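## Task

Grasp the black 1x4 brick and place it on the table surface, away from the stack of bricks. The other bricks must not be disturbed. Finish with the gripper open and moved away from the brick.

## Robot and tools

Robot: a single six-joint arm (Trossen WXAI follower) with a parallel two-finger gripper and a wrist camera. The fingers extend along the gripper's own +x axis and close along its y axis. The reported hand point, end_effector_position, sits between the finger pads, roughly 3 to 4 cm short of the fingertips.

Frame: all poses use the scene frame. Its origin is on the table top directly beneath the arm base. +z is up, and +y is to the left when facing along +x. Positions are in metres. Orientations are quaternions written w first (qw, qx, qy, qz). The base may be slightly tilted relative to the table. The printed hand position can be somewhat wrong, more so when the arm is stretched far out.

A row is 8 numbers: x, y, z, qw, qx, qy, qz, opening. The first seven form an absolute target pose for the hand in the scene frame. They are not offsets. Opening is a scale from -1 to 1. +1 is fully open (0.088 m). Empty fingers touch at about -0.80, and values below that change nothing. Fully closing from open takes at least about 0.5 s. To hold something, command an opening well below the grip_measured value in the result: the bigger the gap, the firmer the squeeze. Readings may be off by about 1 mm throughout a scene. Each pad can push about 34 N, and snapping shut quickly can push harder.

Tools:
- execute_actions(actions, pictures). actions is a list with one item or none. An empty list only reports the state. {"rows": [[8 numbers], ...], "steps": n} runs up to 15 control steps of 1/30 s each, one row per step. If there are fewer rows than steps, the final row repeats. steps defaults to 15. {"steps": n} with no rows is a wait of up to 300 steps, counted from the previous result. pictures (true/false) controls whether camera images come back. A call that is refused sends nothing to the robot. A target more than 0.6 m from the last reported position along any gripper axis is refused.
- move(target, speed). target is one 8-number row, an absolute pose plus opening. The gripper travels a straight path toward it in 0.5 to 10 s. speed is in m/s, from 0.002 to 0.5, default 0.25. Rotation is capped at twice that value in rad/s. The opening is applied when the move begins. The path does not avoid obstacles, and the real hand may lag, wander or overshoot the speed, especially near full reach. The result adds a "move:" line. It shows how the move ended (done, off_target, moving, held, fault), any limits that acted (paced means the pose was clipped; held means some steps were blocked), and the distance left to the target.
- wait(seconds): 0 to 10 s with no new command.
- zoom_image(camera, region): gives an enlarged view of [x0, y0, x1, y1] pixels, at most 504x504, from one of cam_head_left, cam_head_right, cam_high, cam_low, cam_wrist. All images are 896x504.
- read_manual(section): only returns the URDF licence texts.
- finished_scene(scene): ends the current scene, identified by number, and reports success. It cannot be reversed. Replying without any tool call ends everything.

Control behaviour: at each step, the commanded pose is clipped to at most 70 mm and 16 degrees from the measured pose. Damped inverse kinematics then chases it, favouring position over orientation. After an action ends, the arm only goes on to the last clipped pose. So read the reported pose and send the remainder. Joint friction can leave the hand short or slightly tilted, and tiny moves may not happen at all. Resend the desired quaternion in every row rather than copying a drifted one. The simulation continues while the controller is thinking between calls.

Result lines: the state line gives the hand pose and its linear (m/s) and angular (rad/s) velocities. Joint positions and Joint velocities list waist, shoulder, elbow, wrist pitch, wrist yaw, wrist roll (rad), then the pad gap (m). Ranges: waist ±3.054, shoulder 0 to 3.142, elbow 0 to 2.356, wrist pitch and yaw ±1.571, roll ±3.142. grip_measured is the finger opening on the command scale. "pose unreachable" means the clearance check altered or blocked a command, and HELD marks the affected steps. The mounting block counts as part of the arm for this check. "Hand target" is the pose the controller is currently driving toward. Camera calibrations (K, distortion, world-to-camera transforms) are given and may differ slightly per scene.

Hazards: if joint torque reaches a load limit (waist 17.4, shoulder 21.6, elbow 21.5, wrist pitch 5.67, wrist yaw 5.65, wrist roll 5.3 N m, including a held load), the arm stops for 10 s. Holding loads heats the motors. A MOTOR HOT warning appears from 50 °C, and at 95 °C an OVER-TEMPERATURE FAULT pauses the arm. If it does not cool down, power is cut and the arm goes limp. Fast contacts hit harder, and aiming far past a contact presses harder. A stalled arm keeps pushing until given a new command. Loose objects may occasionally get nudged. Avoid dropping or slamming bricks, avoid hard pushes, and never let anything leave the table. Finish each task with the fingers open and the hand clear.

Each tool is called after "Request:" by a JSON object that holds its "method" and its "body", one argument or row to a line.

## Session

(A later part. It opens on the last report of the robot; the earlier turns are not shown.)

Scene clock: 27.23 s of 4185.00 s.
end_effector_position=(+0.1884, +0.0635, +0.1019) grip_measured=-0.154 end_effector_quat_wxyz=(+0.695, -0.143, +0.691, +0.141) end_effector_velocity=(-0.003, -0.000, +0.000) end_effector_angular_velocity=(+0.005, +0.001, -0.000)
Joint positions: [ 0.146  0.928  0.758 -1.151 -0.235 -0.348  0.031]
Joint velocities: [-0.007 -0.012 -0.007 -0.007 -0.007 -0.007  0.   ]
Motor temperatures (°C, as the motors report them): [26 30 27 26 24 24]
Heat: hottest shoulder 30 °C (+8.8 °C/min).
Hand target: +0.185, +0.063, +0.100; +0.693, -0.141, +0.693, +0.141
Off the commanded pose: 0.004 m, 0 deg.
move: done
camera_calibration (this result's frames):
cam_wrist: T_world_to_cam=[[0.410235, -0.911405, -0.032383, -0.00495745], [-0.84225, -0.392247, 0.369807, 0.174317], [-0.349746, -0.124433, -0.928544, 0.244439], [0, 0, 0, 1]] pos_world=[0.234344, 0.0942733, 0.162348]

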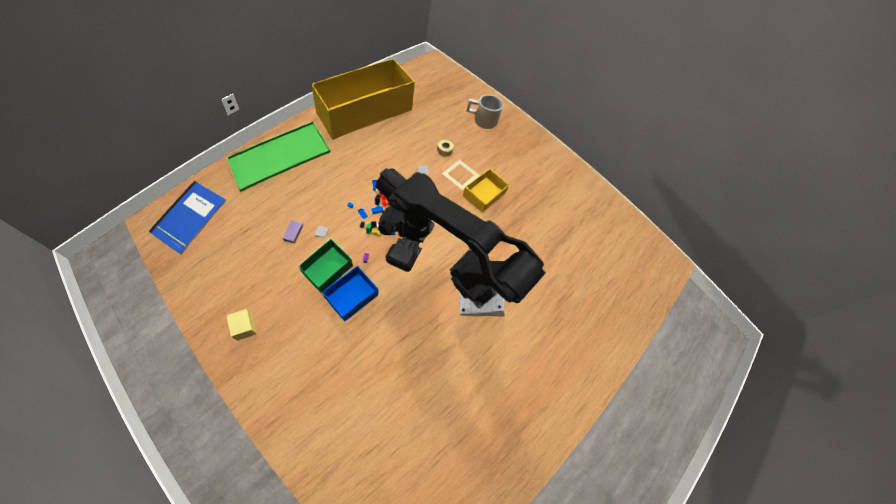

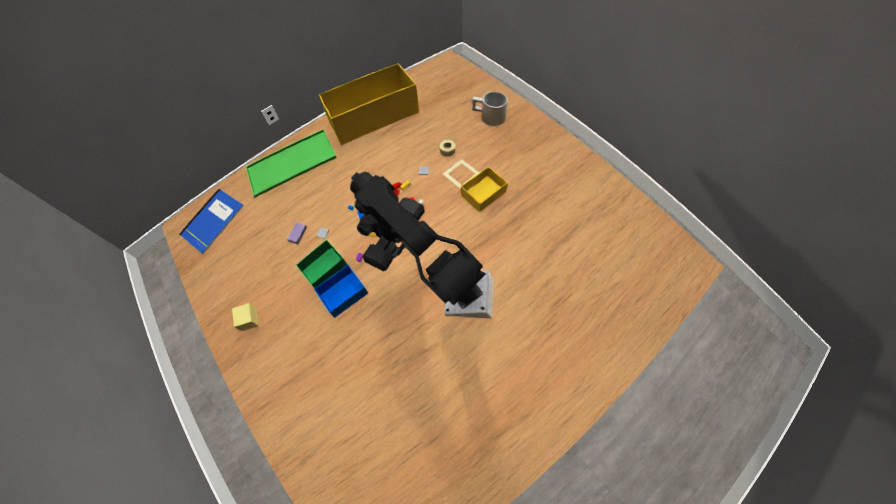

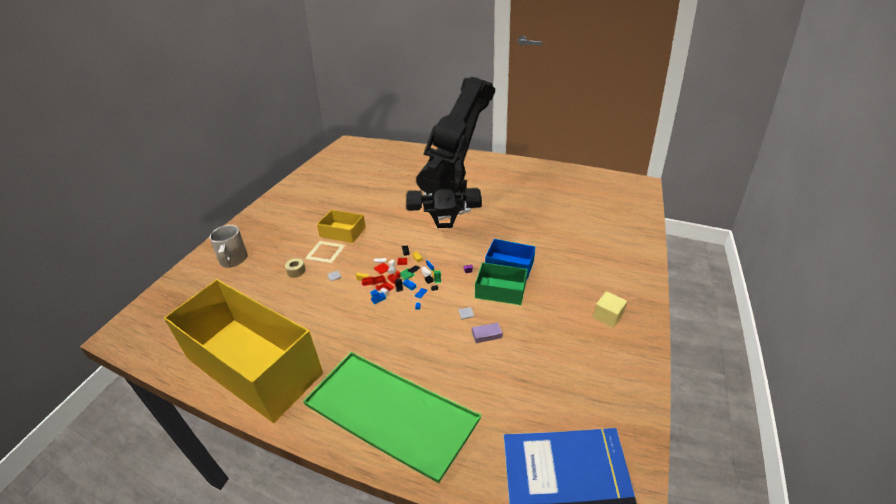

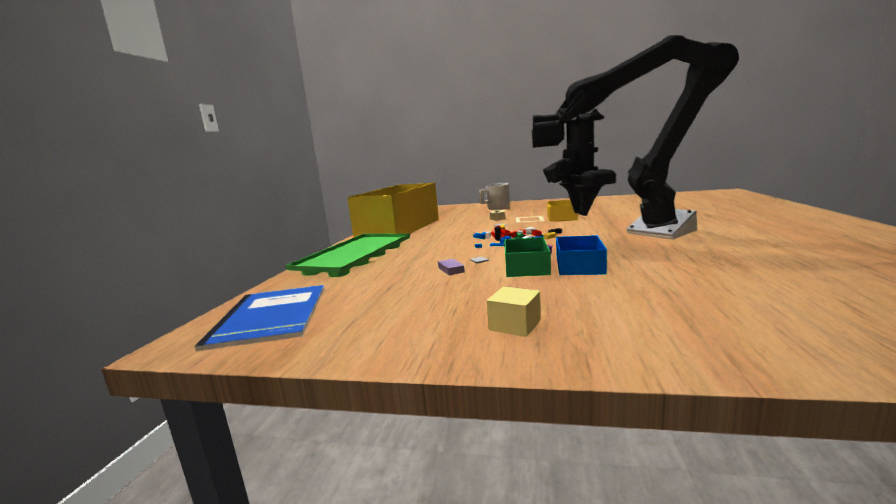

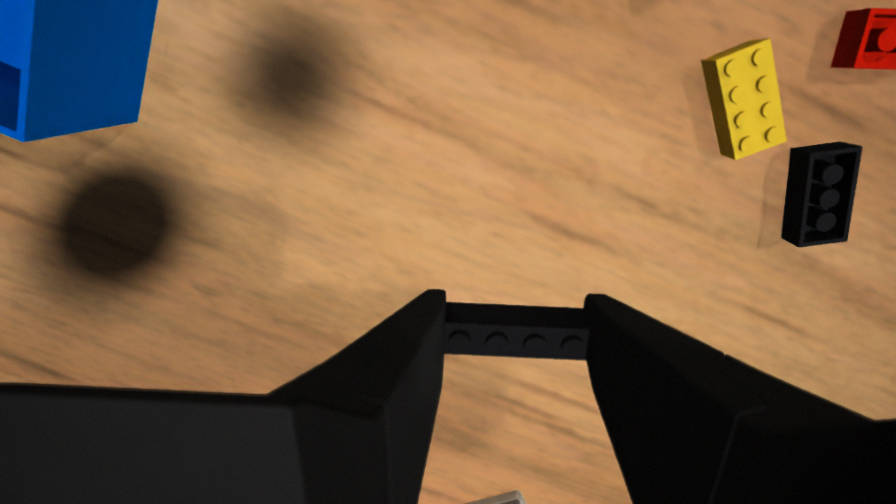

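Request:
{"method": "move", "body": {
  "target": [0.165,0.085,0.038,0.693,-0.141,0.693,0.141,-0.3],
  "speed": 0.06
}}

Request:
{"method": "execute_actions", "body": {
  "actions": [
    {"rows":[[0.165,0.085,0.036,0.693,-0.141,0.693,0.141,-0.3]]}
  ],
  "pictures": false
}}

Scene clock: 32.40 s of 4185.00 s.
end_effector_position=(+0.1677, +0.0866, +0.0416) grip_measured=-0.154 end_effector_quat_wxyz=(+0.697, -0.141, +0.688, +0.144) end_effector_velocity=(-0.004, +0.001, -0.002) end_effector_angular_velocity=(+0.005, +0.016, -0.017)
Joint positions: [ 0.433  0.91   0.521 -0.867 -0.163 -0.067  0.031]
Joint velocities: [ 0.007 -0.002 -0.007 -0.007 -0.007  0.022 -0.   ]
Motor temperatures (°C, as the motors report them): [26 29 27 26 24 24]
Heat: hottest shoulder 29 °C (+5.6 °C/min).
Hand target: +0.165, +0.085, +0.038; +0.693, -0.141, +0.693, +0.141
Off the commanded pose: 0.005 m, 1 deg.
move: done
camera_calibration (this result's frames):
cam_wrist: T_world_to_cam=[[0.411981, -0.910366, -0.0388082, 0.0224961], [-0.843957, -0.397292, 0.360411, 0.189345], [-0.343524, -0.11573, -0.931986, 0.182424], [0, 0, 0, 1]] pos_world=[0.213198, 0.116817, 0.102648]

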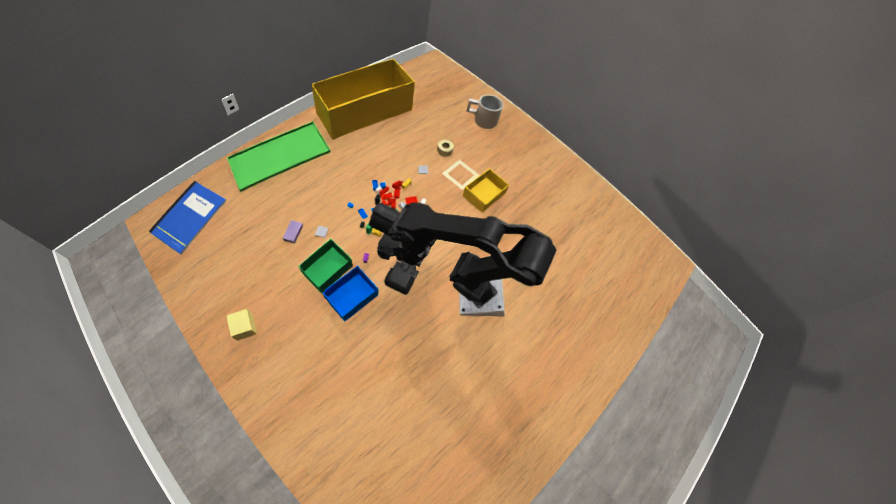

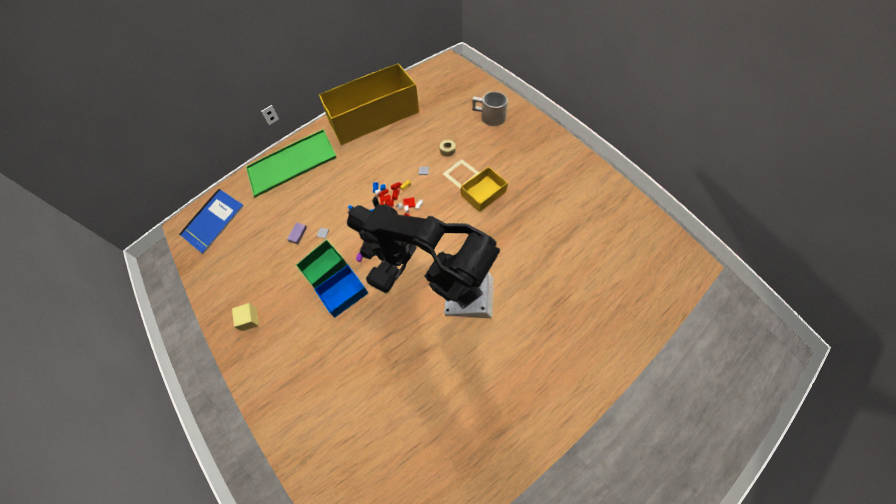

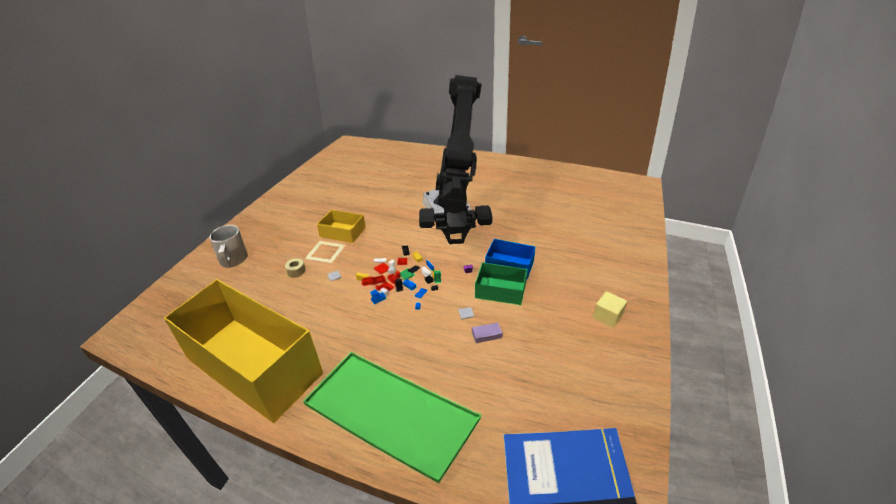

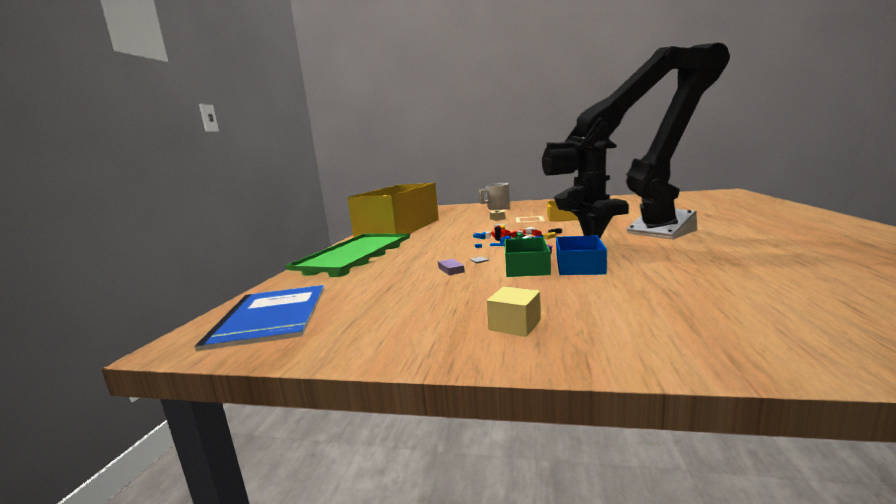

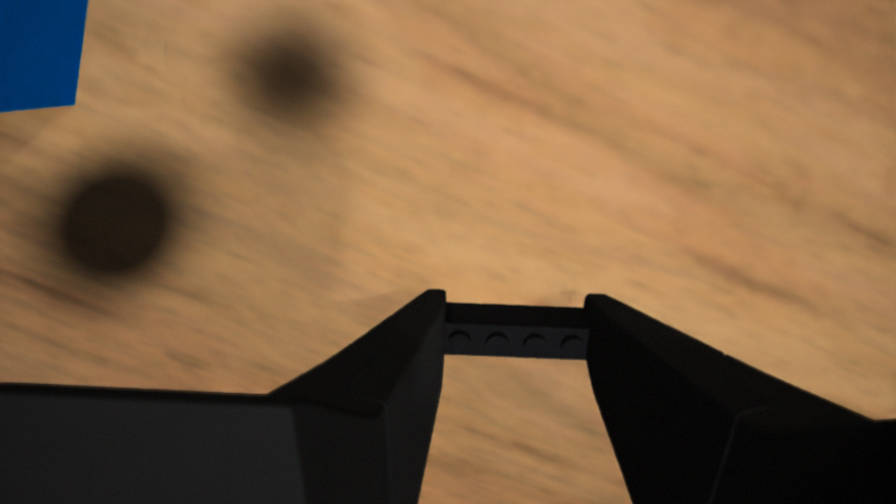

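Scene clock: 32.90 s of 4185.00 s.
end_effector_position=(+0.1681, +0.0868, +0.0394) grip_measured=-0.154 end_effector_quat_wxyz=(+0.698, -0.140, +0.688, +0.144) end_effector_velocity=(-0.003, -0.000, -0.001) end_effector_angular_velocity=(+0.002, +0.013, +0.018)
Joint positions: [ 0.436  0.916  0.515 -0.854 -0.162 -0.063  0.031]
Joint velocities: [-0.002  0.002 -0.002 -0.007 -0.007 -0.022 -0.   ]
Motor temperatures (°C, as the motors report them): [26 29 27 26 24 24]
Heat: hottest shoulder 29 °C (+5.5 °C/min).
Hand target: +0.165, +0.085, +0.036; +0.693, -0.141, +0.693, +0.141
Off the commanded pose: 0.005 m, 1 deg.
Steps of this call (steps 1 to 15: all 15 steps of this action). Readings (end_effector_position):
1: (+0.1677, +0.0866, +0.0414)
2: (+0.1681, +0.0868, +0.0410)
4: (+0.1680, +0.0868, +0.0403)
8: (+0.1680, +0.0867, +0.0396)
15: the state above

Still descending freely; a bit lower.

Request:
{"method": "execute_actions", "body": {
  "actions": [
    {"rows":[[0.165,0.085,0.032,0.693,-0.141,0.693,0.141,-0.3]]}
  ],
  "pictures": false
}}

Scene clock: 35.30 s of 4185.00 s.
end_effector_position=(+0.1690, +0.0871, +0.0372) grip_measured=-0.154 end_effector_quat_wxyz=(+0.699, -0.140, +0.686, +0.144) end_effector_velocity=(-0.005, -0.001, -0.000) end_effector_angular_velocity=(-0.001, +0.022, -0.013)
Joint positions: [ 0.439  0.921  0.509 -0.837 -0.16  -0.059  0.031]
Joint velocities: [-0.002 -0.002 -0.002 -0.022 -0.007  0.007 -0.   ]
Motor temperatures (°C, as the motors report them): [26 29 27 26 24 24]
Heat: hottest shoulder 29 °C (+5.1 °C/min).
Hand target: +0.165, +0.085, +0.032; +0.693, -0.141, +0.693, +0.141
Off the commanded pose: 0.007 m, 1 deg.
Steps of this call (steps 1 to 57: nothing new was sent; steps 58 to 72: all 15 steps of this action). Readings (end_effector_position):
58: (+0.1681, +0.0867, +0.0389)
59: (+0.1687, +0.0870, +0.0383)
61: (+0.1686, +0.0869, +0.0375)
65: (+0.1686, +0.0869, +0.0372)
72: the state above

Request:
{"method": "execute_actions", "body": {
  "actions": [
    {"rows":[[0.165,0.085,0.035,0.693,-0.141,0.693,0.141,0.1]],"steps":12}
  ],
  "pictures": false
}}

Request:
{"method": "move", "body": {
  "target": [0.17,0.087,0.16,0.693,-0.141,0.693,0.141,0.1]
}}

Scene clock: 38.70 s of 4185.00 s.
end_effector_position=(+0.1675, +0.0866, +0.0369) grip_measured=+0.089 end_effector_quat_wxyz=(+0.697, -0.140, +0.689, +0.143) end_effector_velocity=(-0.003, +0.002, -0.000) end_effector_angular_velocity=(+0.018, +0.014, +0.004)
Joint positions: [ 0.44   0.922  0.508 -0.843 -0.16  -0.059  0.043]
Joint velocities: [-0.002 -0.002 -0.002 -0.007 -0.022 -0.007  0.004]
Motor temperatures (°C, as the motors report them): [26 29 27 26 24 24]
Heat: hottest shoulder 29 °C (+4.7 °C/min).
Hand target: +0.165, +0.085, +0.035; +0.693, -0.141, +0.693, +0.141
Off the commanded pose: 0.004 m, 1 deg.
Steps of this call (steps 1 to 90: nothing new was sent; steps 91 to 102: all 12 steps of this action). Readings (end_effector_position):
91: (+0.1693, +0.0873, +0.0371)
92: (+0.1693, +0.0873, +0.0371)
94: (+0.1685, +0.0870, +0.0370)
98: (+0.1676, +0.0867, +0.0369)
102: the state above

Scene clock: 40.03 s of 4185.00 s.
end_effector_position=(+0.1685, +0.0858, +0.1573) grip_measured=+0.100 end_effector_quat_wxyz=(+0.691, -0.141, +0.695, +0.139) end_effector_velocity=(-0.004, -0.001, +0.001) end_effector_angular_velocity=(+0.002, +0.015, +0.007)
Joint positions: [ 0.246  0.844  0.947 -1.413 -0.209 -0.246  0.044]
Joint velocities: [-0.012 -0.002  0.002 -0.022 -0.007 -0.022  0.   ]
Motor temperatures (°C, as the motors report them): [26 29 27 26 24 24]
Heat: hottest shoulder 29 °C (+4.5 °C/min).
Hand target: +0.171, +0.087, +0.160; +0.693, -0.141, +0.693, +0.141
Off the commanded pose: 0.003 m, 0 deg.
move: done
camera_calibration (this result's frames):
cam_wrist: T_world_to_cam=[[0.405235, -0.91356, -0.0345297, 0.0266793], [-0.840415, -0.387124, 0.379261, 0.143607], [-0.359845, -0.12467, -0.924645, 0.292776], [0, 0, 0, 1]] pos_world=[0.215232, 0.116467, 0.217171]

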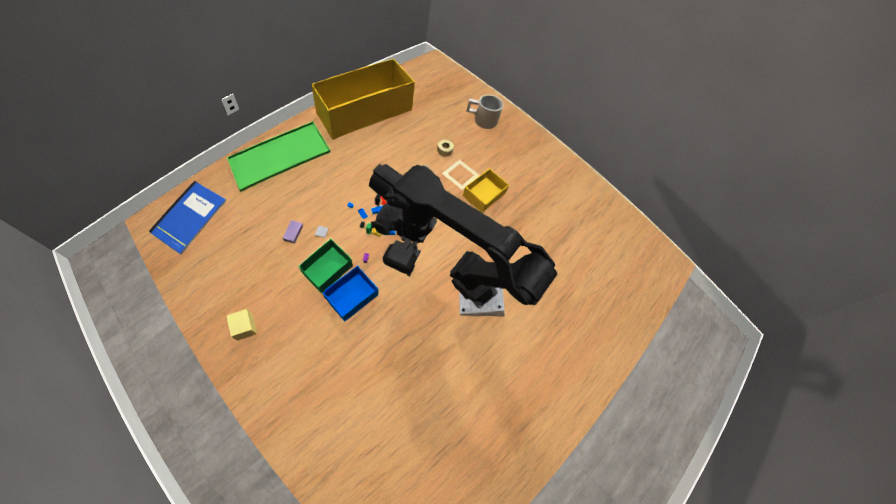

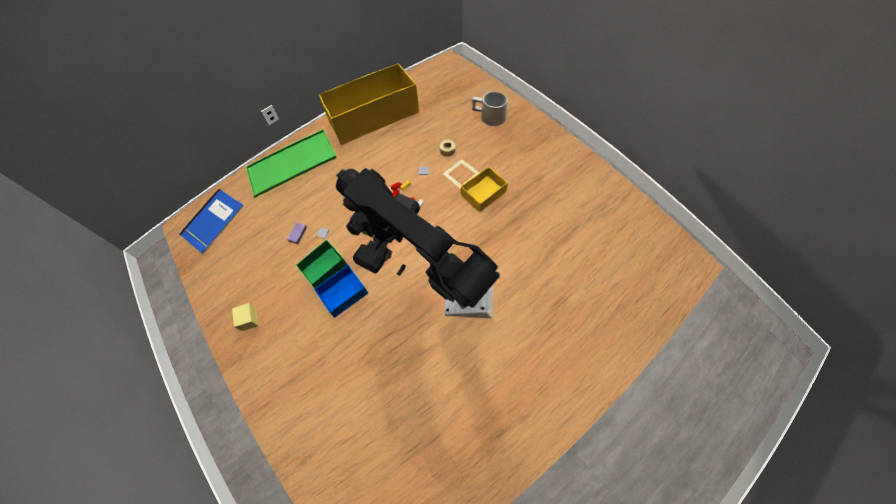

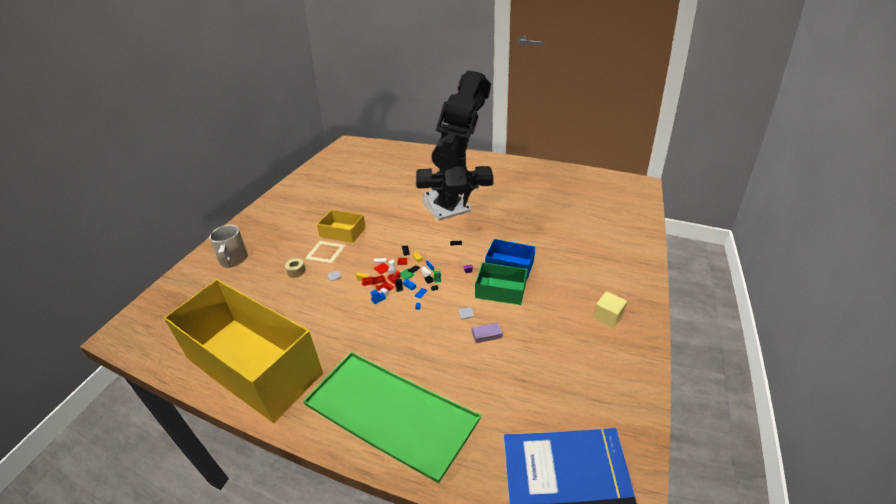

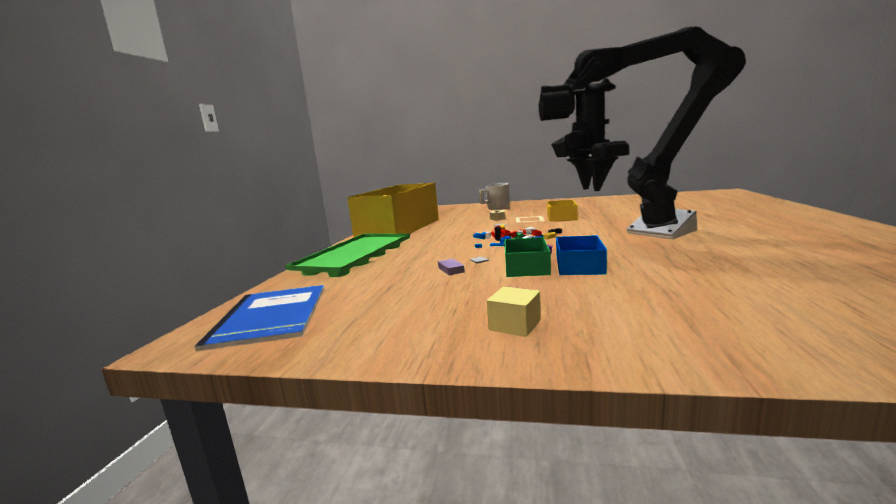

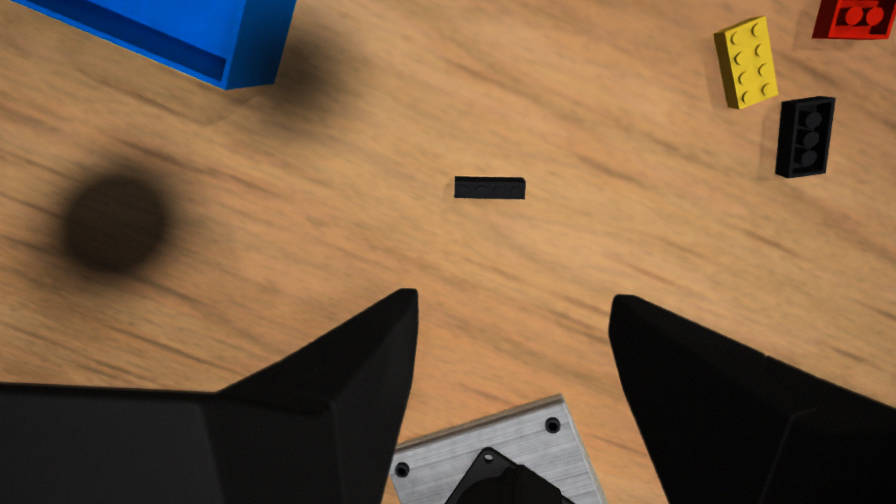

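Request:
{"method": "finished_scene", "body": {
  "scene": 2
}}

The scene is finished: the task was done.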